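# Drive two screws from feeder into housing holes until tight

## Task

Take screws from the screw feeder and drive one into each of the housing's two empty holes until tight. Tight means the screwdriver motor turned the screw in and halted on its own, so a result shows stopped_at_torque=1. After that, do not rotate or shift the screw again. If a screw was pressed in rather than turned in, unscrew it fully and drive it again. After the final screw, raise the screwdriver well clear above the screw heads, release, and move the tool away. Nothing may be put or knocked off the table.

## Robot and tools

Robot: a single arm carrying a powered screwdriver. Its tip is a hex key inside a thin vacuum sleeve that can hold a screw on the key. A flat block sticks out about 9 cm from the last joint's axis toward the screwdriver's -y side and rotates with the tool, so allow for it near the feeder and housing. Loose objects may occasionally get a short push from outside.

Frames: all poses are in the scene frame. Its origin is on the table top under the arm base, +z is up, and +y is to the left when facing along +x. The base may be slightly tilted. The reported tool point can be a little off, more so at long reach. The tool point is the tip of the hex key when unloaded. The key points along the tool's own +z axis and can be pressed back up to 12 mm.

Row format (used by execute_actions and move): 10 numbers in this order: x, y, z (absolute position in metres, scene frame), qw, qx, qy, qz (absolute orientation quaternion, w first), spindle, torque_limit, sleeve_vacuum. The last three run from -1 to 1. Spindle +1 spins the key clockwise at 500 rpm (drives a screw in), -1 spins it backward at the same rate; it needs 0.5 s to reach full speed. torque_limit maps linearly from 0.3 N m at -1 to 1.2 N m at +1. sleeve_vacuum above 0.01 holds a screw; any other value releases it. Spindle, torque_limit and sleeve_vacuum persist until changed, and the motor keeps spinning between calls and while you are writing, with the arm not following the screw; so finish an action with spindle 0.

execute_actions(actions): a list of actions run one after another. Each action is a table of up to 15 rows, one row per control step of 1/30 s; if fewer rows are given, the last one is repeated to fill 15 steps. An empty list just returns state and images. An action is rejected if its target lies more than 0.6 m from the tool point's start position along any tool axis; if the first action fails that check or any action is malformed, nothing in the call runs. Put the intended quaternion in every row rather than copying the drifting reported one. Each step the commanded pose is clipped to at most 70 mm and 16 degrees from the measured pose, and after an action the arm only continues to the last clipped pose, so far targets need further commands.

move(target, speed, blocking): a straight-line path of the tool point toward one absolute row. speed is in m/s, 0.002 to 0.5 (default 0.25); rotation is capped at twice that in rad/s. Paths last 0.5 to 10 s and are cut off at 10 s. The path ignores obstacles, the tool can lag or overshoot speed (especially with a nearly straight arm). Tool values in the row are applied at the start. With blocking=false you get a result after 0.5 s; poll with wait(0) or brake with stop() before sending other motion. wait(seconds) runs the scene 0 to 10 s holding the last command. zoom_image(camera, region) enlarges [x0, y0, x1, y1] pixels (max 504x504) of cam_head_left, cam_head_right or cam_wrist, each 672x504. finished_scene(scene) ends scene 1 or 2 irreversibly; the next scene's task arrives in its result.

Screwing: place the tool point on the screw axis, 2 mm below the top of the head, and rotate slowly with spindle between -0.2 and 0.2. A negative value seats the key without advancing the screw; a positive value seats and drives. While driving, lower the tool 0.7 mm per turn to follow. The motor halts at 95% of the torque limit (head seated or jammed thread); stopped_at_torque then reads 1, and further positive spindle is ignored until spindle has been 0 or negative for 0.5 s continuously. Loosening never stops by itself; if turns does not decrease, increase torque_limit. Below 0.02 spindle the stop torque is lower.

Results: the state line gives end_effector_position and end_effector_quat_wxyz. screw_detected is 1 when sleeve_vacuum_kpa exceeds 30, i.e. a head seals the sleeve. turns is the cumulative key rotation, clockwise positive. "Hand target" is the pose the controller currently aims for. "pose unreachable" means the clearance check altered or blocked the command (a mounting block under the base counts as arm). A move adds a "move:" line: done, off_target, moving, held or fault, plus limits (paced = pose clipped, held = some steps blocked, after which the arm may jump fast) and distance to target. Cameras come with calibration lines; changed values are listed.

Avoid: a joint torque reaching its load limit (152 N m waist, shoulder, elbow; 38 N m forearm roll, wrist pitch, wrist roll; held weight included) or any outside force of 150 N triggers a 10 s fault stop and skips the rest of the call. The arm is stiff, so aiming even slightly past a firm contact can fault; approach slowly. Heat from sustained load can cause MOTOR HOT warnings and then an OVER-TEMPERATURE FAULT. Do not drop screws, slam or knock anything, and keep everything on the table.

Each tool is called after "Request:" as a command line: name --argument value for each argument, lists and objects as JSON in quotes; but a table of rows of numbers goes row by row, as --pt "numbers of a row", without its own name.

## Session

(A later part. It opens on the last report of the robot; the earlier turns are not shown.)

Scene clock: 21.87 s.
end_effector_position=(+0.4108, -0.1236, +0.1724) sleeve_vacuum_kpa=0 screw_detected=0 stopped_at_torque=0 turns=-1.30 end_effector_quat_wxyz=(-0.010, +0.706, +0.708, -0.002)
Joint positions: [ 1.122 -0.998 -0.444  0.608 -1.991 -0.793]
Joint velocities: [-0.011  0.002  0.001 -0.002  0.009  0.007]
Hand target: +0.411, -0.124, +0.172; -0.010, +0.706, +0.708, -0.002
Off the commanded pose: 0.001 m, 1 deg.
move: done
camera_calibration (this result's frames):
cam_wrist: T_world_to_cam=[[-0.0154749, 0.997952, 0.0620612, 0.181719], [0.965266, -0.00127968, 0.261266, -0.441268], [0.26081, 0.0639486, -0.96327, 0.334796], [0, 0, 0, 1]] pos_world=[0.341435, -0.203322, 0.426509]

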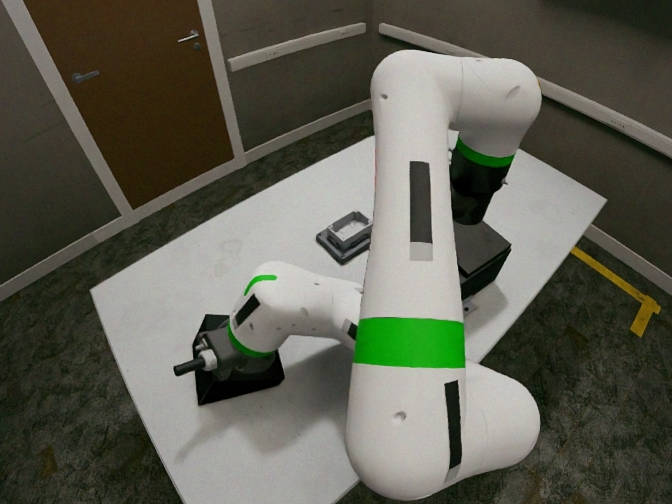

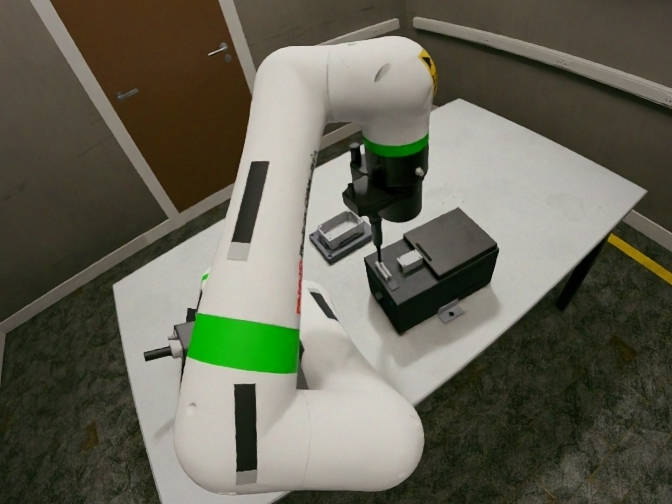

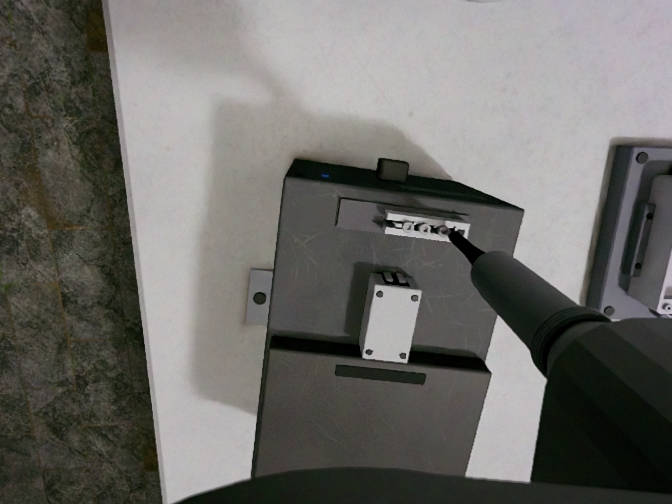

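Request:
move --target '[0.4084,-0.127,0.170,0,0.7071,0.7071,0,0,0,0]' --speed 0.01

Request:
zoom_image --camera "cam_wrist" --region '[360, 190, 500, 280]'

Request:
zoom_image --camera "cam_head_right" --region '[350, 230, 410, 290]'

Scene clock: 23.37 s.
end_effector_position=(+0.4091, -0.1275, +0.1694) sleeve_vacuum_kpa=0 screw_detected=0 stopped_at_torque=0 turns=-1.30 end_effector_quat_wxyz=(-0.007, +0.706, +0.708, -0.001)
Joint positions: [ 1.092 -1.006 -0.455  0.607 -1.972 -0.771]
Joint velocities: [-0.02   0.006  0.    -0.005  0.014  0.014]
Hand target: +0.409, -0.127, +0.169; -0.007, +0.706, +0.708, -0.001
Off the commanded pose: 0.001 m, 1 deg.
move: done
camera_calibration (this result's frames):
cam_wrist: T_world_to_cam=[[-0.0146623, 0.998142, 0.0591456, 0.185987], [0.963822, -0.00163603, 0.266543, -0.439187], [0.266145, 0.0609139, -0.962006, 0.329826], [0, 0, 0, 1]] pos_world=[0.338244, -0.206451, 0.423357]

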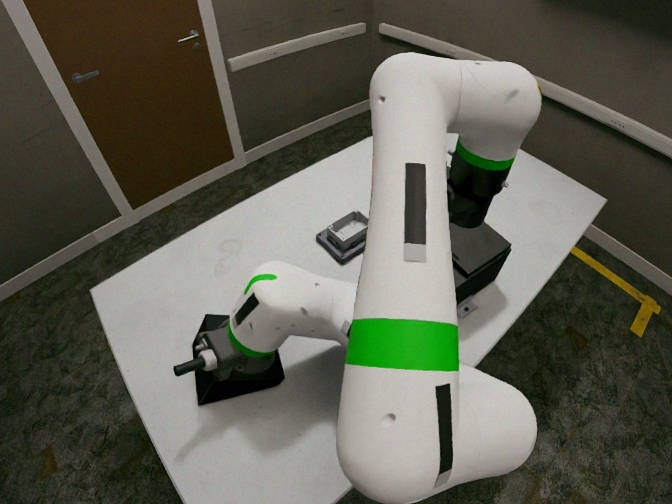

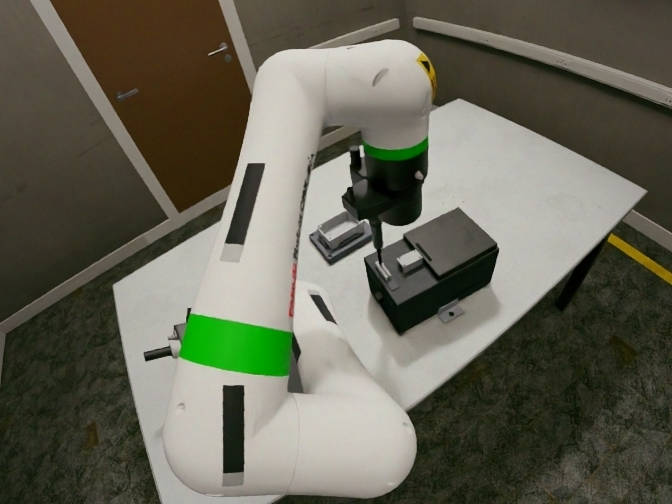

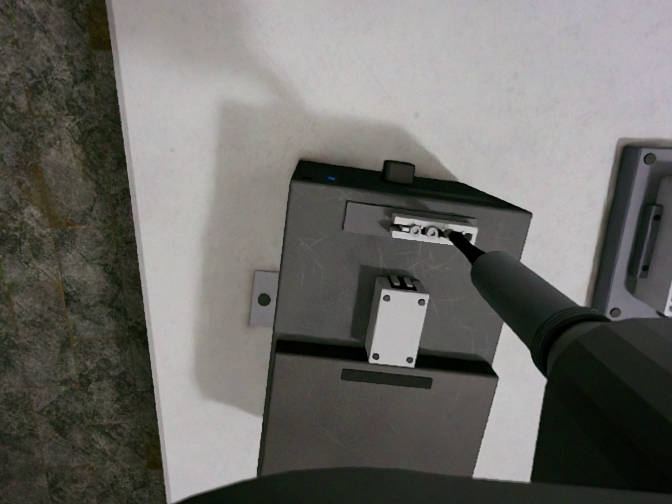

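Region (360, 190, 500, 280) of cam_wrist's 672x504 image, scaled by 3.600, with more detail than that image has; it fills the top 324 rows of this view, and the rest is white.

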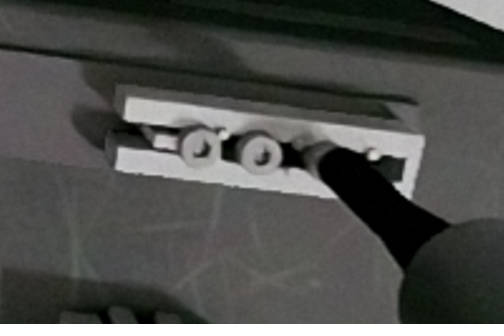

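Region (350, 230, 410, 290) of cam_head_right's 672x504 image, scaled by 8.400, with more detail than that image has.

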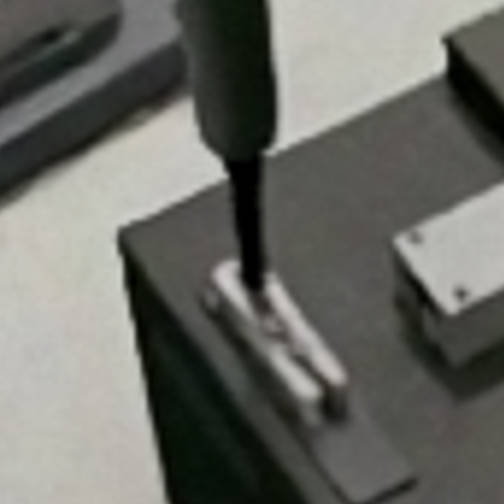

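Request:
execute_actions --actions '[[[0.4082,-0.1276,0.169,0,0.7071,0.7071,0,0,0,1]],[[0.4082,-0.1276,0.1678,0,0.7071,0.7071,0,0,0,1]],[[0.4082,-0.1276,0.1668,0,0.7071,0.7071,0,0,0,1]],[[0.4082,-0.1276,0.1668,0,0.7071,0.7071,0,0,0,1]]]'

Request:
zoom_image --camera "cam_wrist" --region '[360, 190, 500, 280]'

Scene clock: 25.47 s.
end_effector_position=(+0.4088, -0.1280, +0.1663) sleeve_vacuum_kpa=14 screw_detected=0 stopped_at_torque=0 turns=-1.30 end_effector_quat_wxyz=(-0.005, +0.707, +0.708, -0.001)
Joint positions: [ 1.087 -1.011 -0.466  0.61  -1.963 -0.769]
Joint velocities: [ 0.    -0.    -0.    -0.    -0.002 -0.   ]
Hand target: +0.409, -0.128, +0.166; -0.005, +0.707, +0.708, -0.001
Off the commanded pose: 0.001 m, 1 deg.
camera_calibration (this result's frames):
cam_wrist: T_world_to_cam=[[-0.01409, 0.998312, 0.0563491, 0.186942], [0.962736, -0.00167685, 0.270438, -0.438327], [0.270076, 0.0580597, -0.961087, 0.324868], [0, 0, 0, 1]] pos_world=[0.336888, -0.206223, 0.420233]

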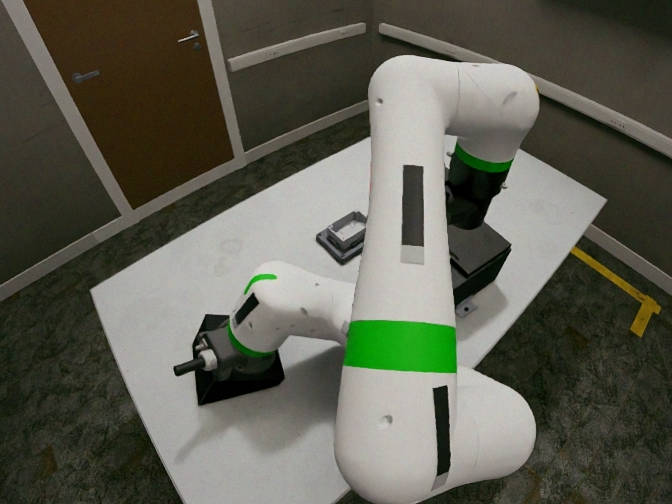

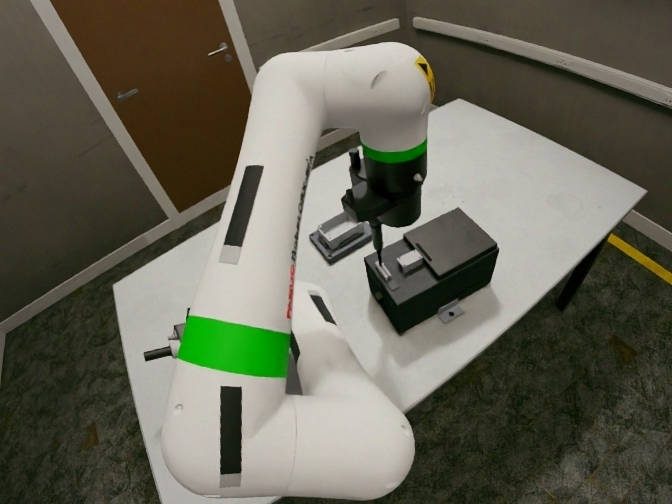

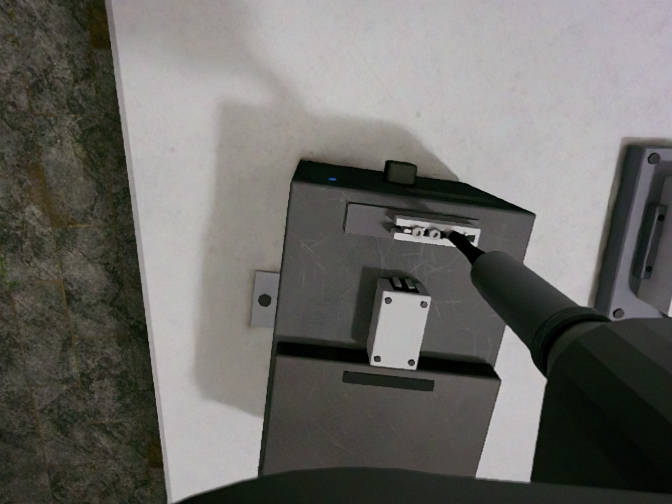

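Region (360, 190, 500, 280) of cam_wrist's 672x504 image, scaled by 3.600, with more detail than that image has; it fills the top 324 rows of this view, and the rest is white.

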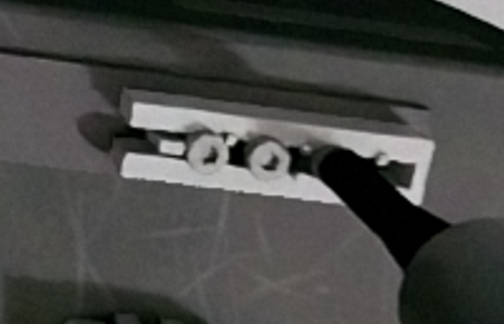

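Request:
execute_actions --actions '[[[0.4082,-0.1276,0.1658,0,0.7071,0.7071,0,-0.08,0,1]],[[0.4082,-0.1276,0.1648,0,0.7071,0.7071,0,-0.08,0,1]],[[0.4082,-0.1276,0.1648,0,0.7071,0.7071,0,-0.08,0,1],[0.4082,-0.1276,0.1648,0,0.7071,0.7071,0,-0.08,0,1],[0.4082,-0.1276,0.1648,0,0.7071,0.7071,0,-0.08,0,1],[0.4082,-0.1276,0.1648,0,0.7071,0.7071,0,-0.08,0,1],[0.4082,-0.1276,0.1648,0,0.7071,0.7071,0,-0.08,0,1],[0.4082,-0.1276,0.1648,0,0.7071,0.7071,0,-0.08,0,1],[0.4082,-0.1276,0.1648,0,0.7071,0.7071,0,-0.08,0,1],[0.4082,-0.1276,0.1648,0,0.7071,0.7071,0,-0.08,0,1],[0.4082,-0.1276,0.1648,0,0.7071,0.7071,0,-0.08,0,1],[0.4082,-0.1276,0.1648,0,0.7071,0.7071,0,-0.08,0,1],[0.4082,-0.1276,0.1648,0,0.7071,0.7071,0,0,0,1]]]'

Request:
zoom_image --camera "cam_wrist" --region '[360, 190, 500, 280]'

Scene clock: 27.10 s.
end_effector_position=(+0.4087, -0.1280, +0.1644) sleeve_vacuum_kpa=14 screw_detected=0 stopped_at_torque=0 turns=-2.18 end_effector_quat_wxyz=(-0.004, +0.707, +0.708, -0.001)
Joint positions: [ 1.089 -1.015 -0.474  0.613 -1.961 -0.772]
Joint velocities: [ 0.001  0.     0.     0.001  0.001 -0.   ]
Hand target: +0.409, -0.128, +0.164; -0.004, +0.707, +0.708, -0.001
Off the commanded pose: 0.001 m, 0 deg.
camera_calibration (this result's frames):
cam_wrist: T_world_to_cam=[[-0.0137521, 0.998409, 0.05469, 0.187138], [0.962132, -0.0016786, 0.272577, -0.437824], [0.272235, 0.0563675, -0.960578, 0.321844], [0, 0, 0, 1]] pos_world=[0.336201, -0.205717, 0.418263]

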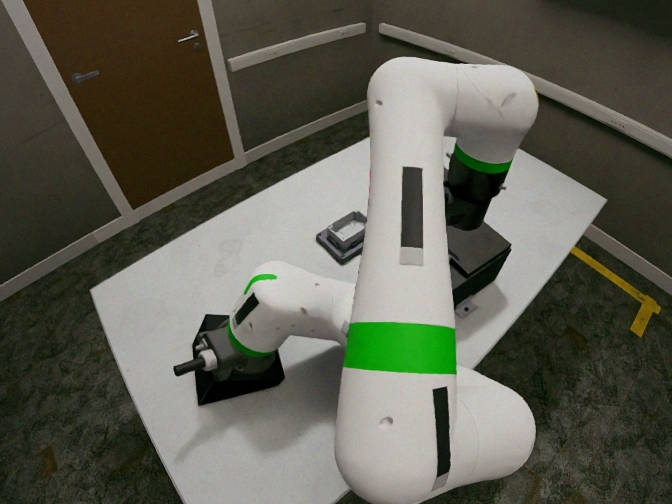

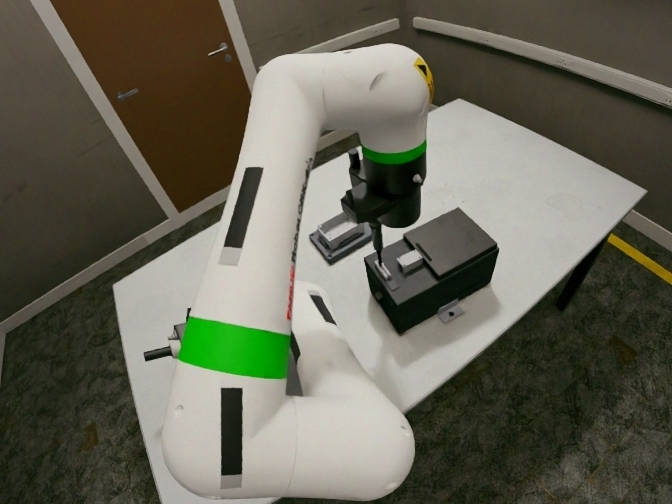

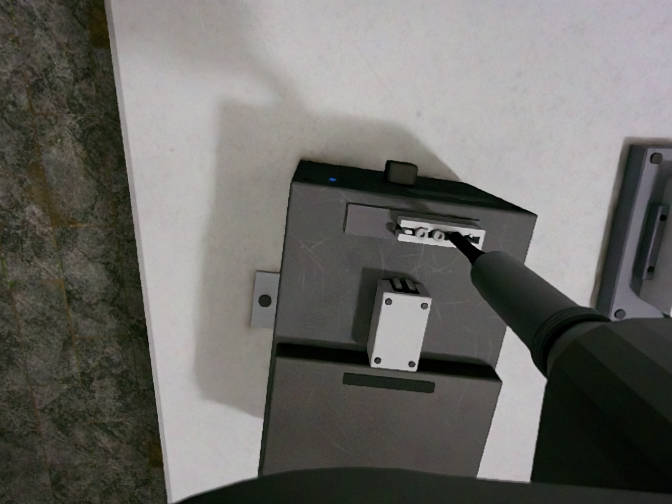

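Region (360, 190, 500, 280) of cam_wrist's 672x504 image, scaled by 3.600, with more detail than that image has; it fills the top 324 rows of this view, and the rest is white.

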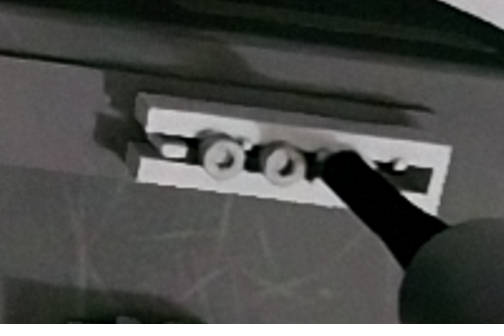

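Request:
move --target '[0.4082,-0.1276,0.178,0,0.7071,0.7071,0,0,0,1]' --speed 0.015

Request:
zoom_image --camera "cam_wrist" --region '[360, 190, 500, 280]'

Request:
zoom_image --camera "cam_head_right" --region '[350, 230, 410, 290]'

Scene clock: 28.37 s.
end_effector_position=(+0.4090, -0.1282, +0.1774) sleeve_vacuum_kpa=14 screw_detected=0 stopped_at_torque=0 turns=-2.18 end_effector_quat_wxyz=(-0.013, +0.706, +0.709, -0.002)
Joint positions: [ 1.075 -0.99  -0.425  0.595 -1.977 -0.751]
Joint velocities: [-0.014  0.003  0.    -0.003  0.011  0.01 ]
Hand target: +0.409, -0.128, +0.177; -0.013, +0.706, +0.709, -0.002
Off the commanded pose: 0.001 m, 2 deg.
move: done
camera_calibration (this result's frames):
cam_wrist: T_world_to_cam=[[-0.0159412, 0.997681, 0.0661775, 0.18546], [0.966211, -0.00165849, 0.257749, -0.440672], [0.257261, 0.0680502, -0.963943, 0.342437], [0, 0, 0, 1]] pos_world=[0.340643, -0.209063, 0.431399]

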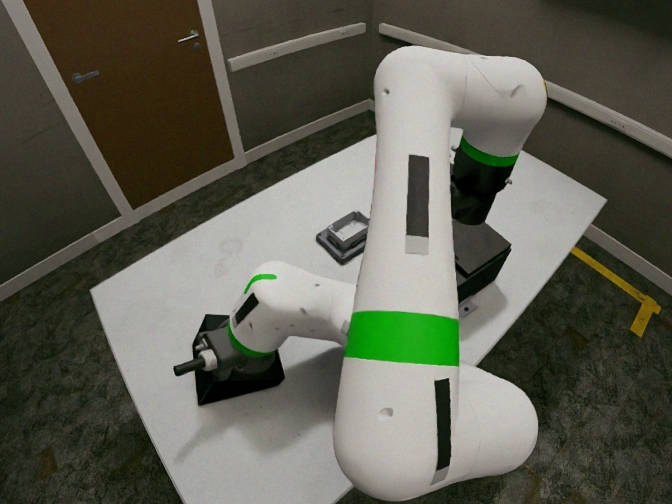

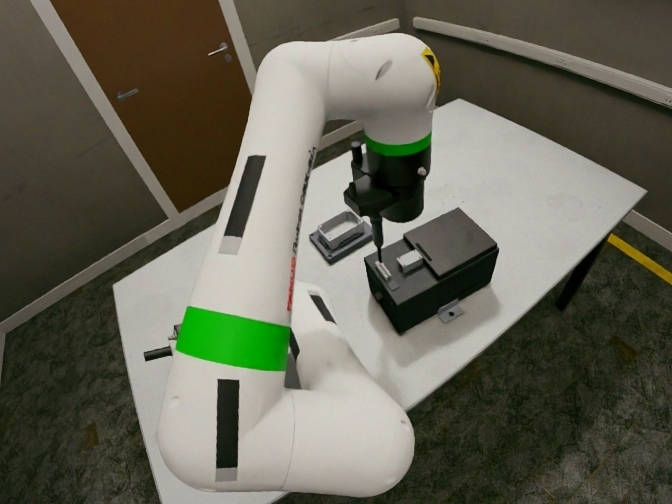

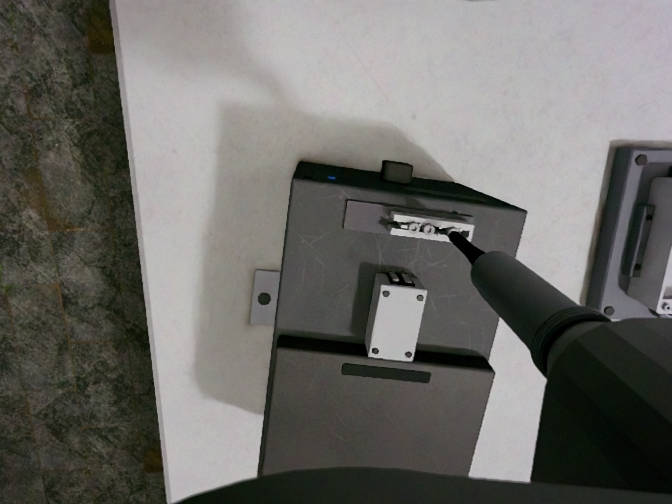

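Region (360, 190, 500, 280) of cam_wrist's 672x504 image, scaled by 3.600, with more detail than that image has; it fills the top 324 rows of this view, and the rest is white.

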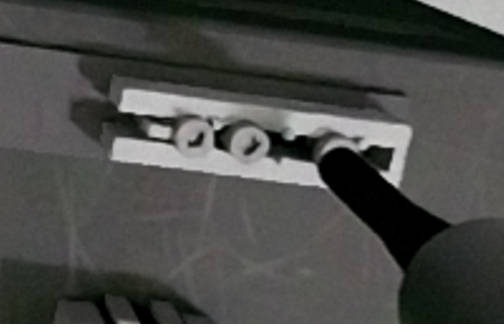

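Region (350, 230, 410, 290) of cam_head_right's 672x504 image, scaled by 8.400, with more detail than that image has.

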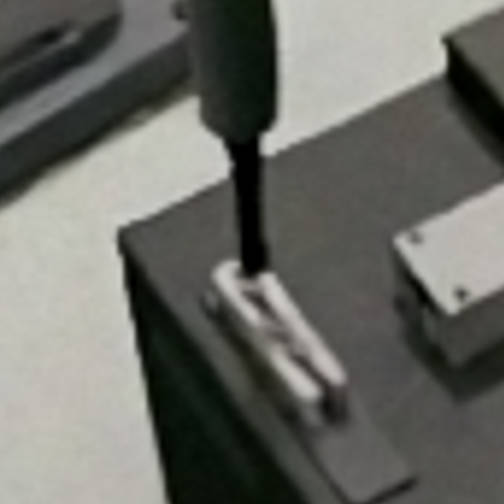

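Request:
move --target '[0.406,-0.1487,0.1765,0,0.7071,0.7071,0,0,0,1]' --speed 0.02

Request:
zoom_image --camera "cam_wrist" --region '[420, 210, 490, 260]'

Scene clock: 29.90 s.
end_effector_position=(+0.4062, -0.1488, +0.1764) sleeve_vacuum_kpa=14 screw_detected=0 stopped_at_torque=0 turns=-2.18 end_effector_quat_wxyz=(-0.000, +0.707, +0.707, +0.000)
Joint positions: [ 1.041 -1.024 -0.438  0.619 -1.972 -0.708]
Joint velocities: [-0.025  0.006  0.001 -0.01   0.014  0.016]
Hand target: +0.406, -0.149, +0.176; -0.000, +0.707, +0.707, -0.000
Off the commanded pose: 0.000 m, 0 deg.
move: done
camera_calibration (this result's frames):
cam_wrist: T_world_to_cam=[[-0.0127787, 0.998635, 0.0506438, 0.207578], [0.960573, -0.00180772, 0.278023, -0.438984], [0.277735, 0.0521998, -0.959239, 0.332188], [0, 0, 0, 1]] pos_world=[0.332069, -0.225428, 0.430183]

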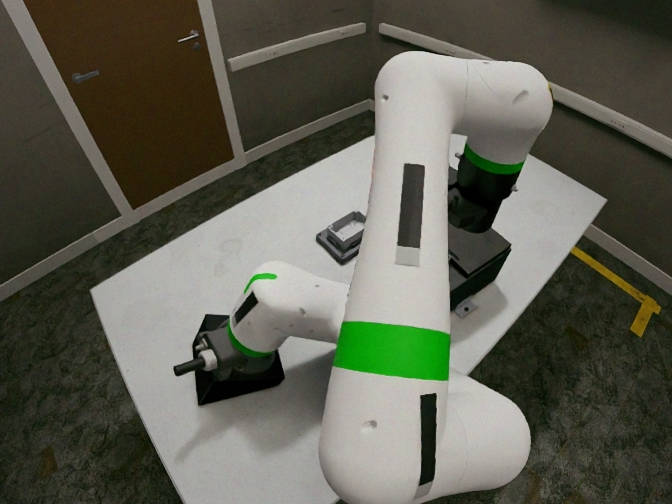

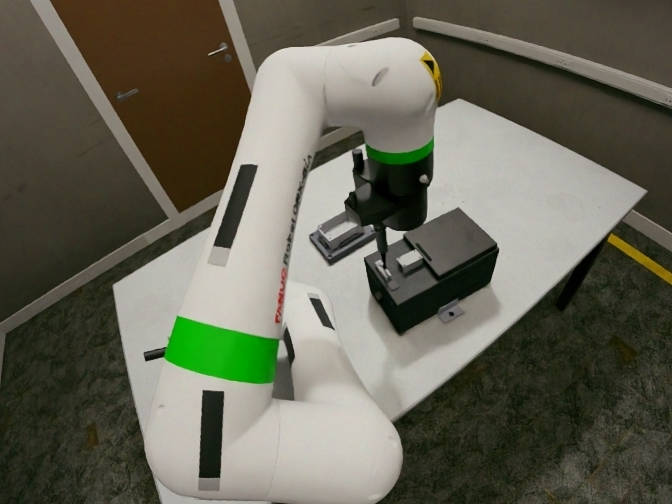

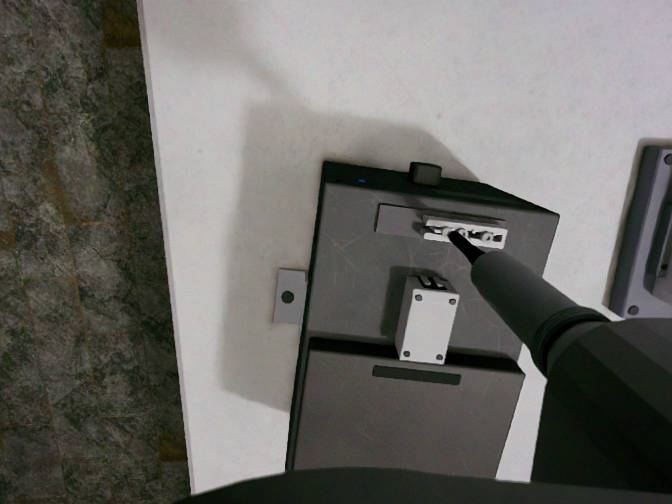

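Region (420, 210, 490, 260) of cam_wrist's 672x504 image, scaled by 7.200, with more detail than that image has; it fills the top 360 rows of this view, and the rest is white.

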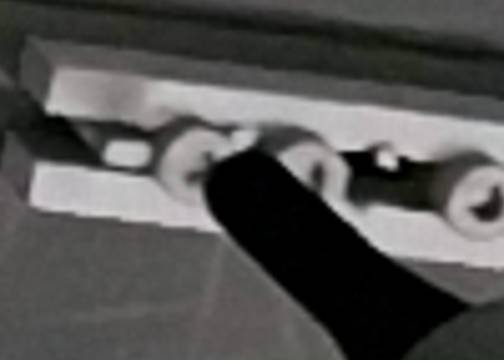

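Request:
move --target '[0.4069,-0.1492,0.1685,0,0.7071,0.7071,0,0,0,1]' --speed 0.01

Request:
zoom_image --camera "cam_wrist" --region '[420, 210, 490, 260]'

Request:
zoom_image --camera "cam_head_right" --region '[365, 250, 405, 290]'

Scene clock: 31.27 s.
end_effector_position=(+0.4068, -0.1491, +0.1687) sleeve_vacuum_kpa=14 screw_detected=0 stopped_at_torque=0 turns=-2.18 end_effector_quat_wxyz=(+0.001, +0.707, +0.707, +0.000)
Joint positions: [ 1.224 -1.071 -0.467  0.671 -2.078 -0.828]
Joint velocities: [ 0.162 -0.028 -0.     0.031 -0.108 -0.101]
Hand target: +0.407, -0.149, +0.169; +0.001, +0.707, +0.707, +0.000
Off the commanded pose: 0.000 m, 0 deg.
move: done
camera_calibration (this result's frames):
cam_wrist: T_world_to_cam=[[-0.0129676, 0.998717, 0.0489471, 0.208702], [0.959969, -0.00126343, 0.280104, -0.437442], [0.279807, 0.0506199, -0.958721, 0.323417], [0, 0, 0, 1]] pos_world=[0.332143, -0.225358, 0.422381]

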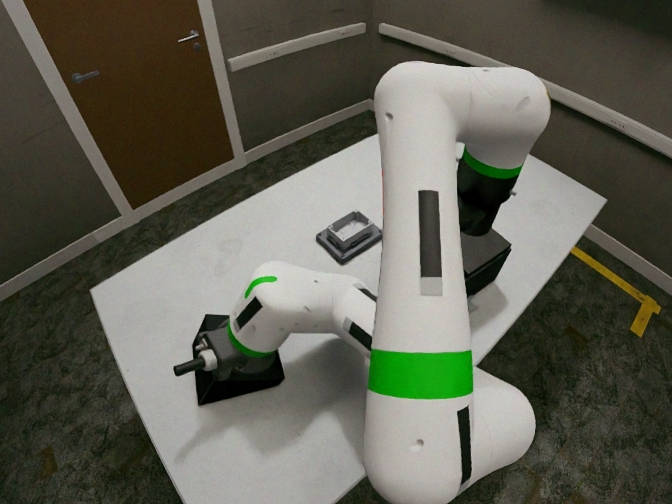

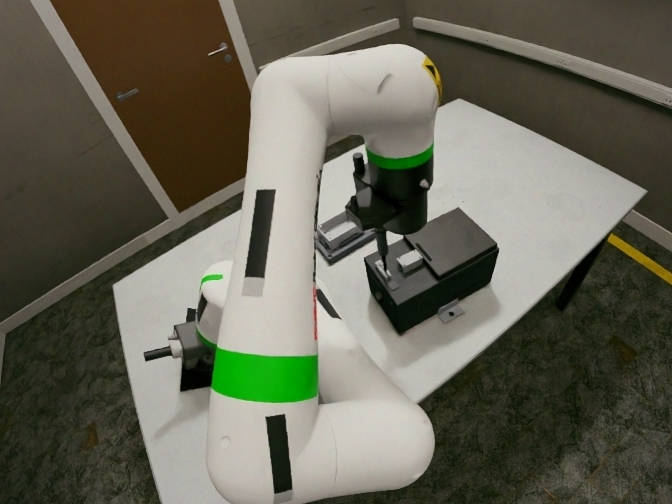

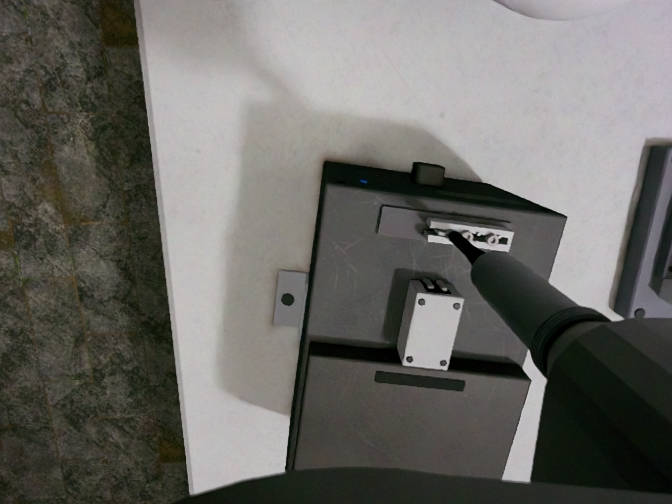

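Region (420, 210, 490, 260) of cam_wrist's 672x504 image, scaled by 7.200, with more detail than that image has; it fills the top 360 rows of this view, and the rest is white.

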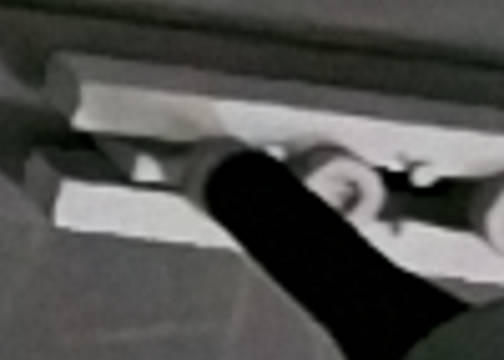

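Region (365, 250, 405, 290) of cam_head_right's 672x504 image, scaled by 12.600, with more detail than that image has.

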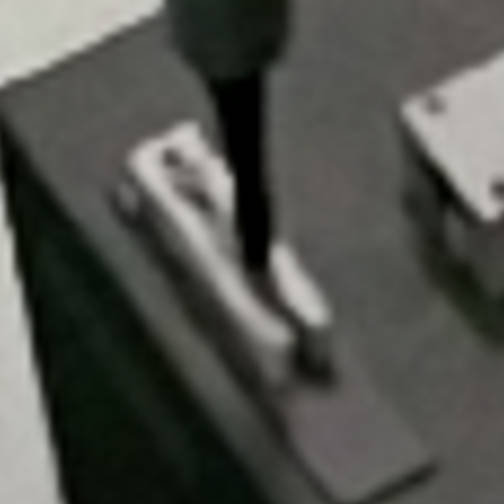

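Request:
execute_actions --actions '[[[0.4069,-0.1492,0.1675,0,0.7071,0.7071,0,0,0,1]],[[0.4069,-0.1492,0.1675,0,0.7071,0.7071,0,0,0,1]],[[0.4069,-0.1492,0.1675,0,0.7071,0.7071,0,0,0,1]]]'

Request:
zoom_image --camera "cam_wrist" --region '[420, 210, 490, 260]'

Scene clock: 32.87 s.
end_effector_position=(+0.4069, -0.1492, +0.1675) sleeve_vacuum_kpa=39 screw_detected=1 stopped_at_torque=0 turns=-2.18 end_effector_quat_wxyz=(+0.000, +0.707, +0.707, -0.000)
Joint positions: [ 1.268 -1.081 -0.469  0.679 -2.106 -0.856]
Joint velocities: [ 0.     0.    -0.002  0.    -0.    -0.   ]
Hand target: +0.407, -0.149, +0.168; +0.000, +0.707, +0.707, +0.000
Off the commanded pose: 0.000 m, 0 deg.
camera_calibration (this result's frames):
cam_wrist: T_world_to_cam=[[-0.0128664, 0.998649, 0.0503406, 0.208557], [0.960521, -0.00164871, 0.278204, -0.43719], [0.277911, 0.0519327, -0.959202, 0.323303], [0, 0, 0, 1]] pos_world=[0.332764, -0.225786, 0.421242]

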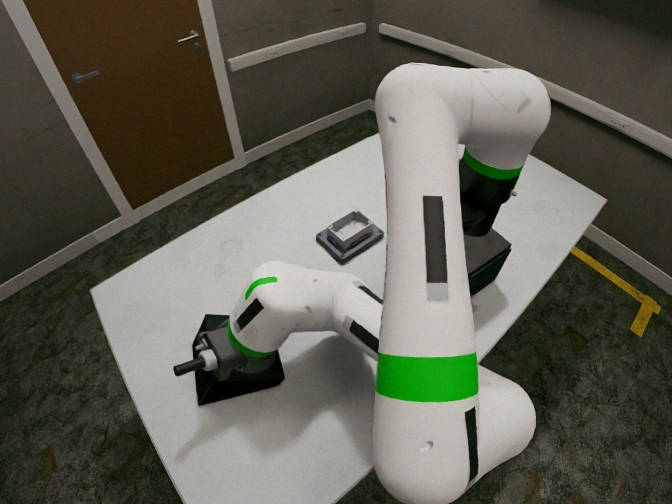

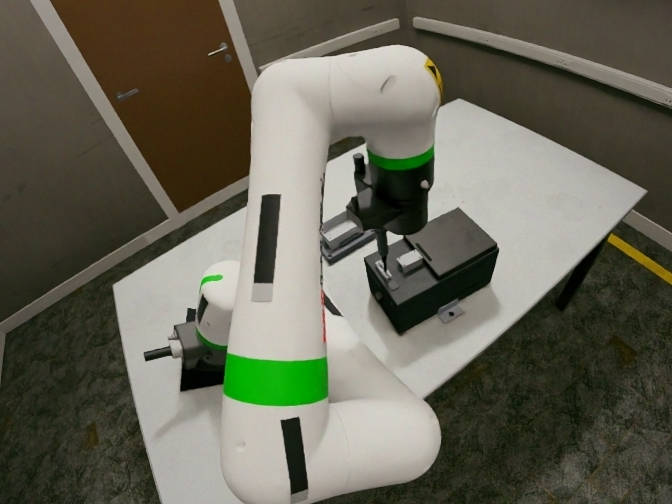

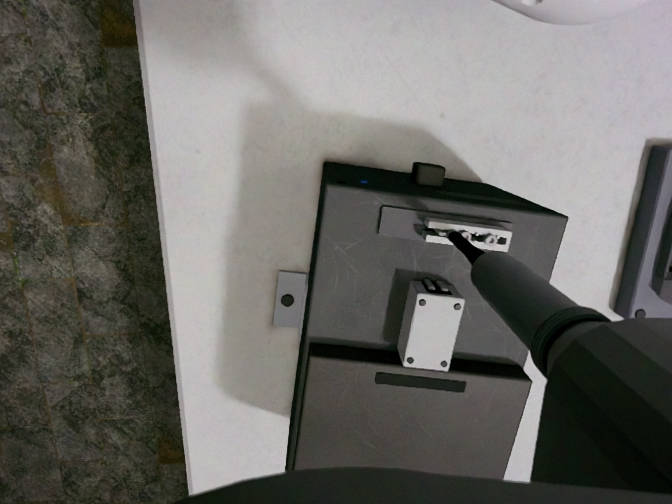

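Region (420, 210, 490, 260) of cam_wrist's 672x504 image, scaled by 7.200, with more detail than that image has; it fills the top 360 rows of this view, and the rest is white.

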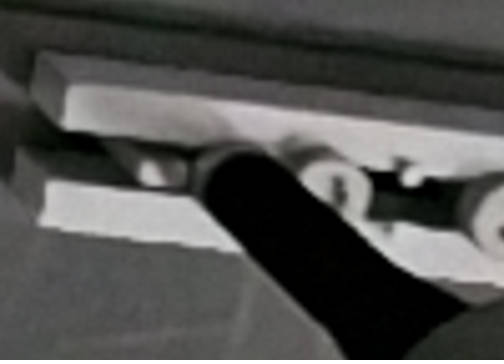

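Request:
move --target '[0.4069,-0.1492,0.195,0,0.7071,0.7071,0,0,0,1]' --speed 0.02

Request:
zoom_image --camera "cam_wrist" --region '[360, 190, 500, 280]'

Request:
zoom_image --camera "cam_head_right" --region '[350, 230, 410, 290]'

Scene clock: 34.57 s.
end_effector_position=(+0.4074, -0.1498, +0.1941) sleeve_vacuum_kpa=39 screw_detected=1 stopped_at_torque=0 turns=-2.18 end_effector_quat_wxyz=(-0.010, +0.706, +0.708, -0.000)
Joint positions: [ 0.922 -0.971 -0.367  0.567 -1.935 -0.614]
Joint velocities: [-0.095  0.017  0.006 -0.031  0.053  0.064]
Hand target: +0.407, -0.150, +0.194; -0.010, +0.706, +0.708, -0.000
Off the commanded pose: 0.001 m, 1 deg.
move: done
camera_calibration (this result's frames):
cam_wrist: T_world_to_cam=[[-0.0145298, 0.997787, 0.0648847, 0.205574], [0.96456, -0.00311157, 0.263846, -0.444167], [0.263464, 0.0664188, -0.96238, 0.357418], [0, 0, 0, 1]] pos_world=[0.337246, -0.230241, 0.447825]

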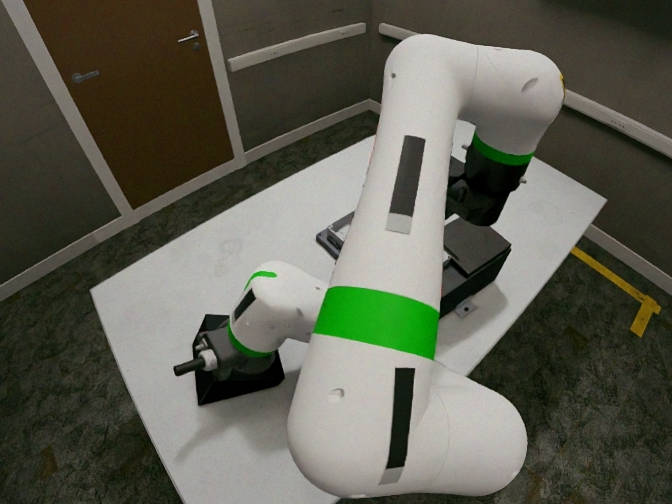

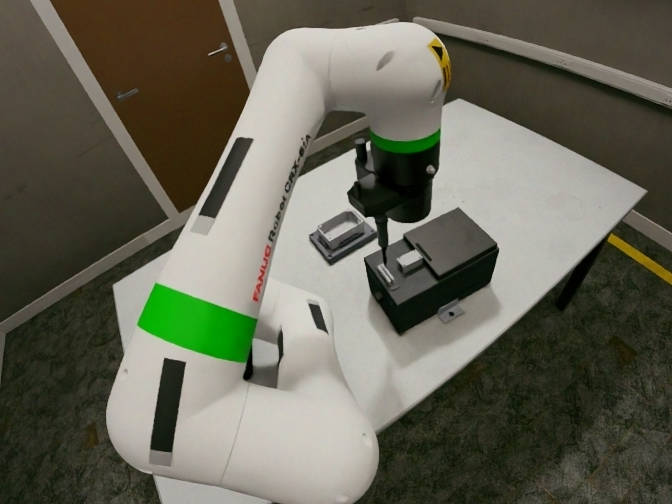

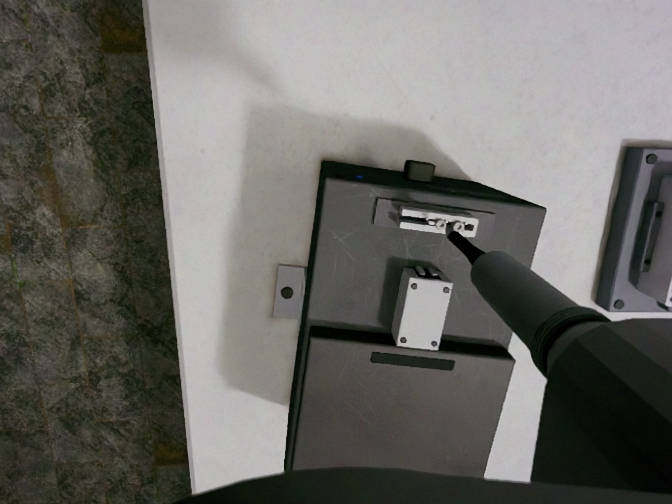

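Region (360, 190, 500, 280) of cam_wrist's 672x504 image, scaled by 3.600, with more detail than that image has; it fills the top 324 rows of this view, and the rest is white.

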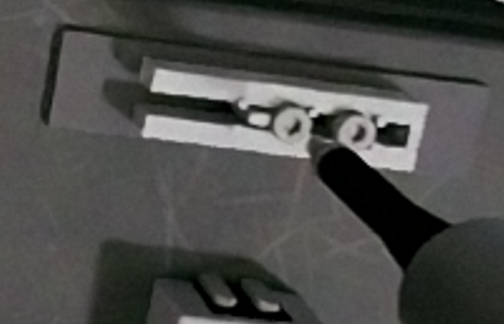

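Region (350, 230, 410, 290) of cam_head_right's 672x504 image, scaled by 8.400, with more detail than that image has.

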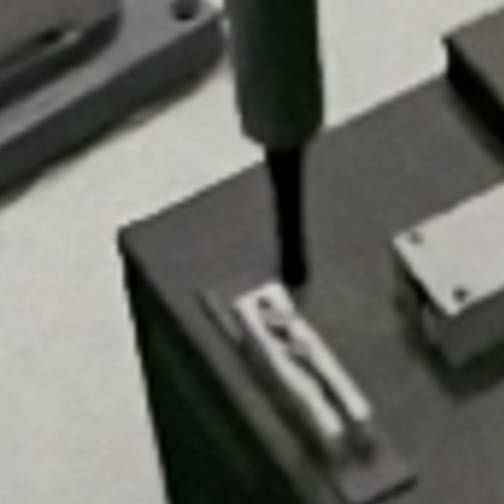

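Request:
move --target '[0.50,-0.03,0.20,0,0.7071,0.7071,0,0,0,1]' --speed 0.1

Request:
move --target '[0.507,0.175,0.12,0,0.7071,0.7071,0,0,0,1]' --speed 0.12

Request:
zoom_image --camera "cam_wrist" --region '[360, 170, 500, 270]'

Scene clock: 36.60 s.
end_effector_position=(+0.4995, -0.0299, +0.2001) sleeve_vacuum_kpa=39 screw_detected=1 stopped_at_torque=0 turns=-2.18 end_effector_quat_wxyz=(+0.000, +0.707, +0.707, +0.000)
Joint positions: [ 1.09  -0.68  -0.275  0.594 -1.848 -0.854]
Joint velocities: [-0.     0.001  0.001 -0.     0.001  0.001]
Hand target: +0.499, -0.030, +0.200; +0.000, +0.707, +0.707, +0.000
Off the commanded pose: 0.001 m, 0 deg.
move: done
camera_calibration (this result's frames):
cam_wrist: T_world_to_cam=[[-0.0128649, 0.998663, 0.0500624, 0.0889842], [0.960352, -0.00160395, 0.278784, -0.53502], [0.278492, 0.051664, -0.959048, 0.322346], [0, 0, 0, 1]] pos_world=[0.425182, -0.106377, 0.453846]

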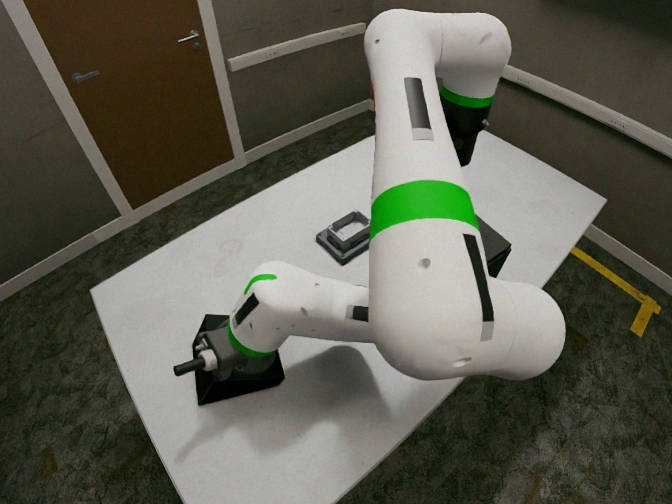

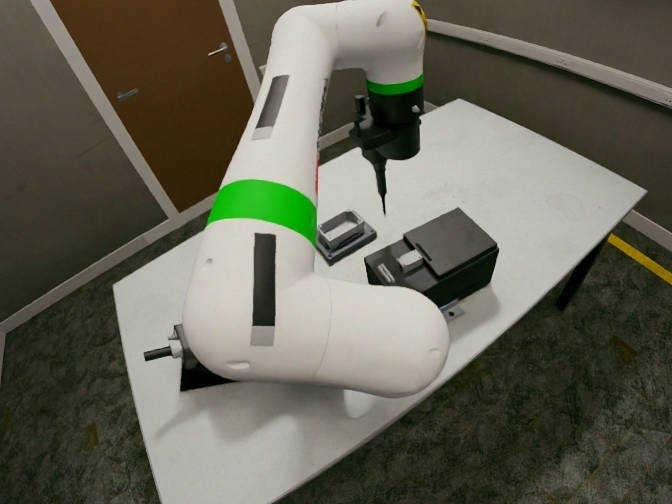

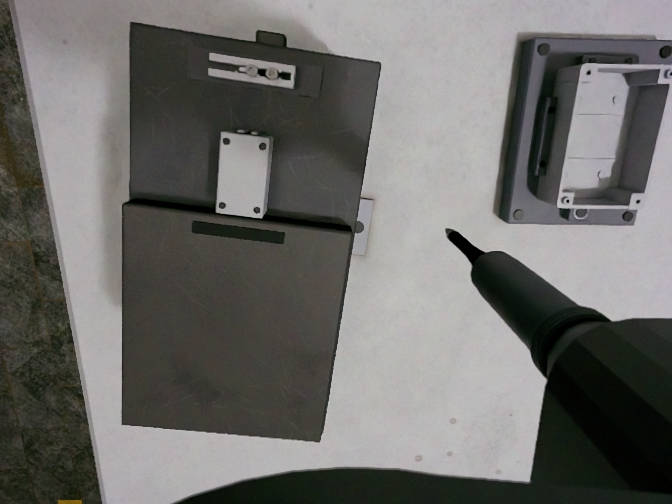

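Scene clock: 38.77 s.
end_effector_position=(+0.5060, +0.1747, +0.1201) sleeve_vacuum_kpa=39 screw_detected=1 stopped_at_torque=0 turns=-2.18 end_effector_quat_wxyz=(+0.000, +0.707, +0.707, +0.000)
Joint positions: [ 1.233 -0.367 -0.378  0.572 -1.576 -1.203]
Joint velocities: [ 0.     0.001 -0.002 -0.     0.001  0.   ]
Hand target: +0.506, +0.175, +0.120; +0.000, +0.707, +0.707, +0.000
Off the commanded pose: 0.001 m, 0 deg.
move: done
camera_calibration (this result's frames):
cam_wrist: T_world_to_cam=[[-0.0130338, 0.99865, 0.050276, -0.111119], [0.96041, -0.00149052, 0.278588, -0.518642], [0.278287, 0.0519166, -0.959094, 0.23329], [0, 0, 0, 1]] pos_world=[0.431739, 0.0980846, 0.373821]

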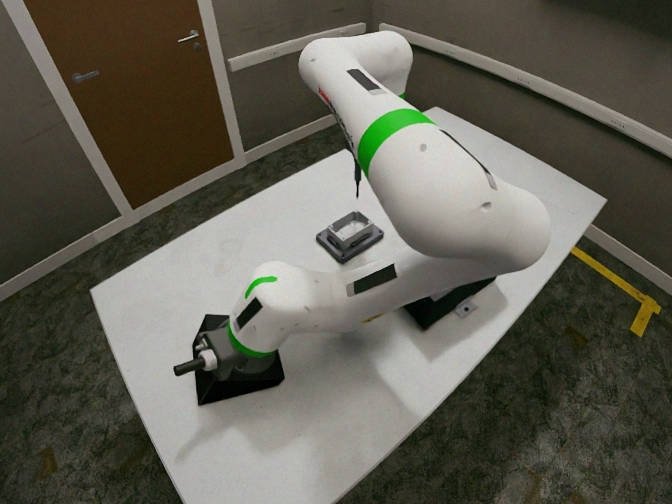

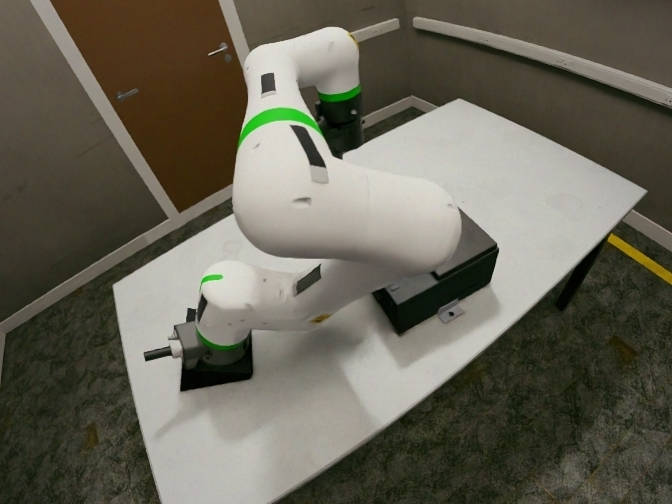

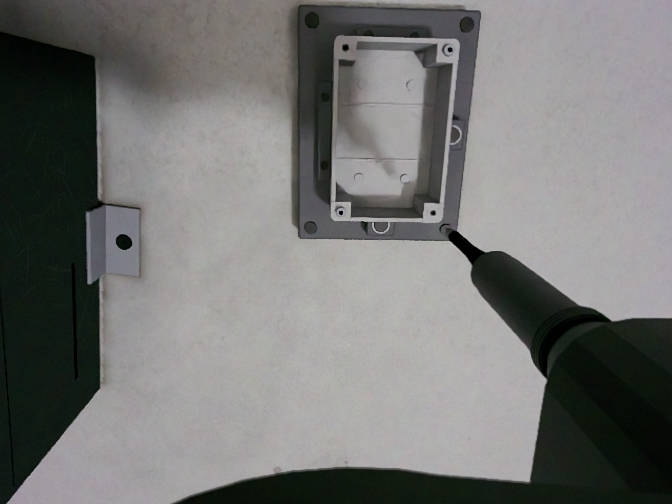

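Region (360, 170, 500, 270) of cam_wrist's 672x504 image, scaled by 3.600, with more detail than that image has; it fills the top 360 rows of this view, and the rest is white.

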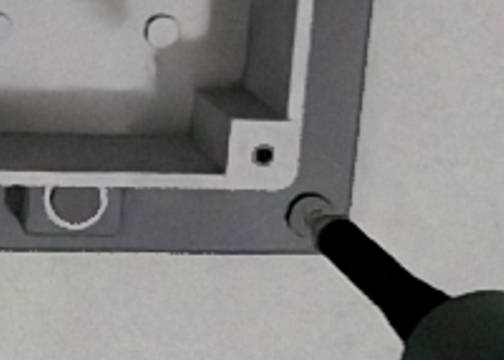

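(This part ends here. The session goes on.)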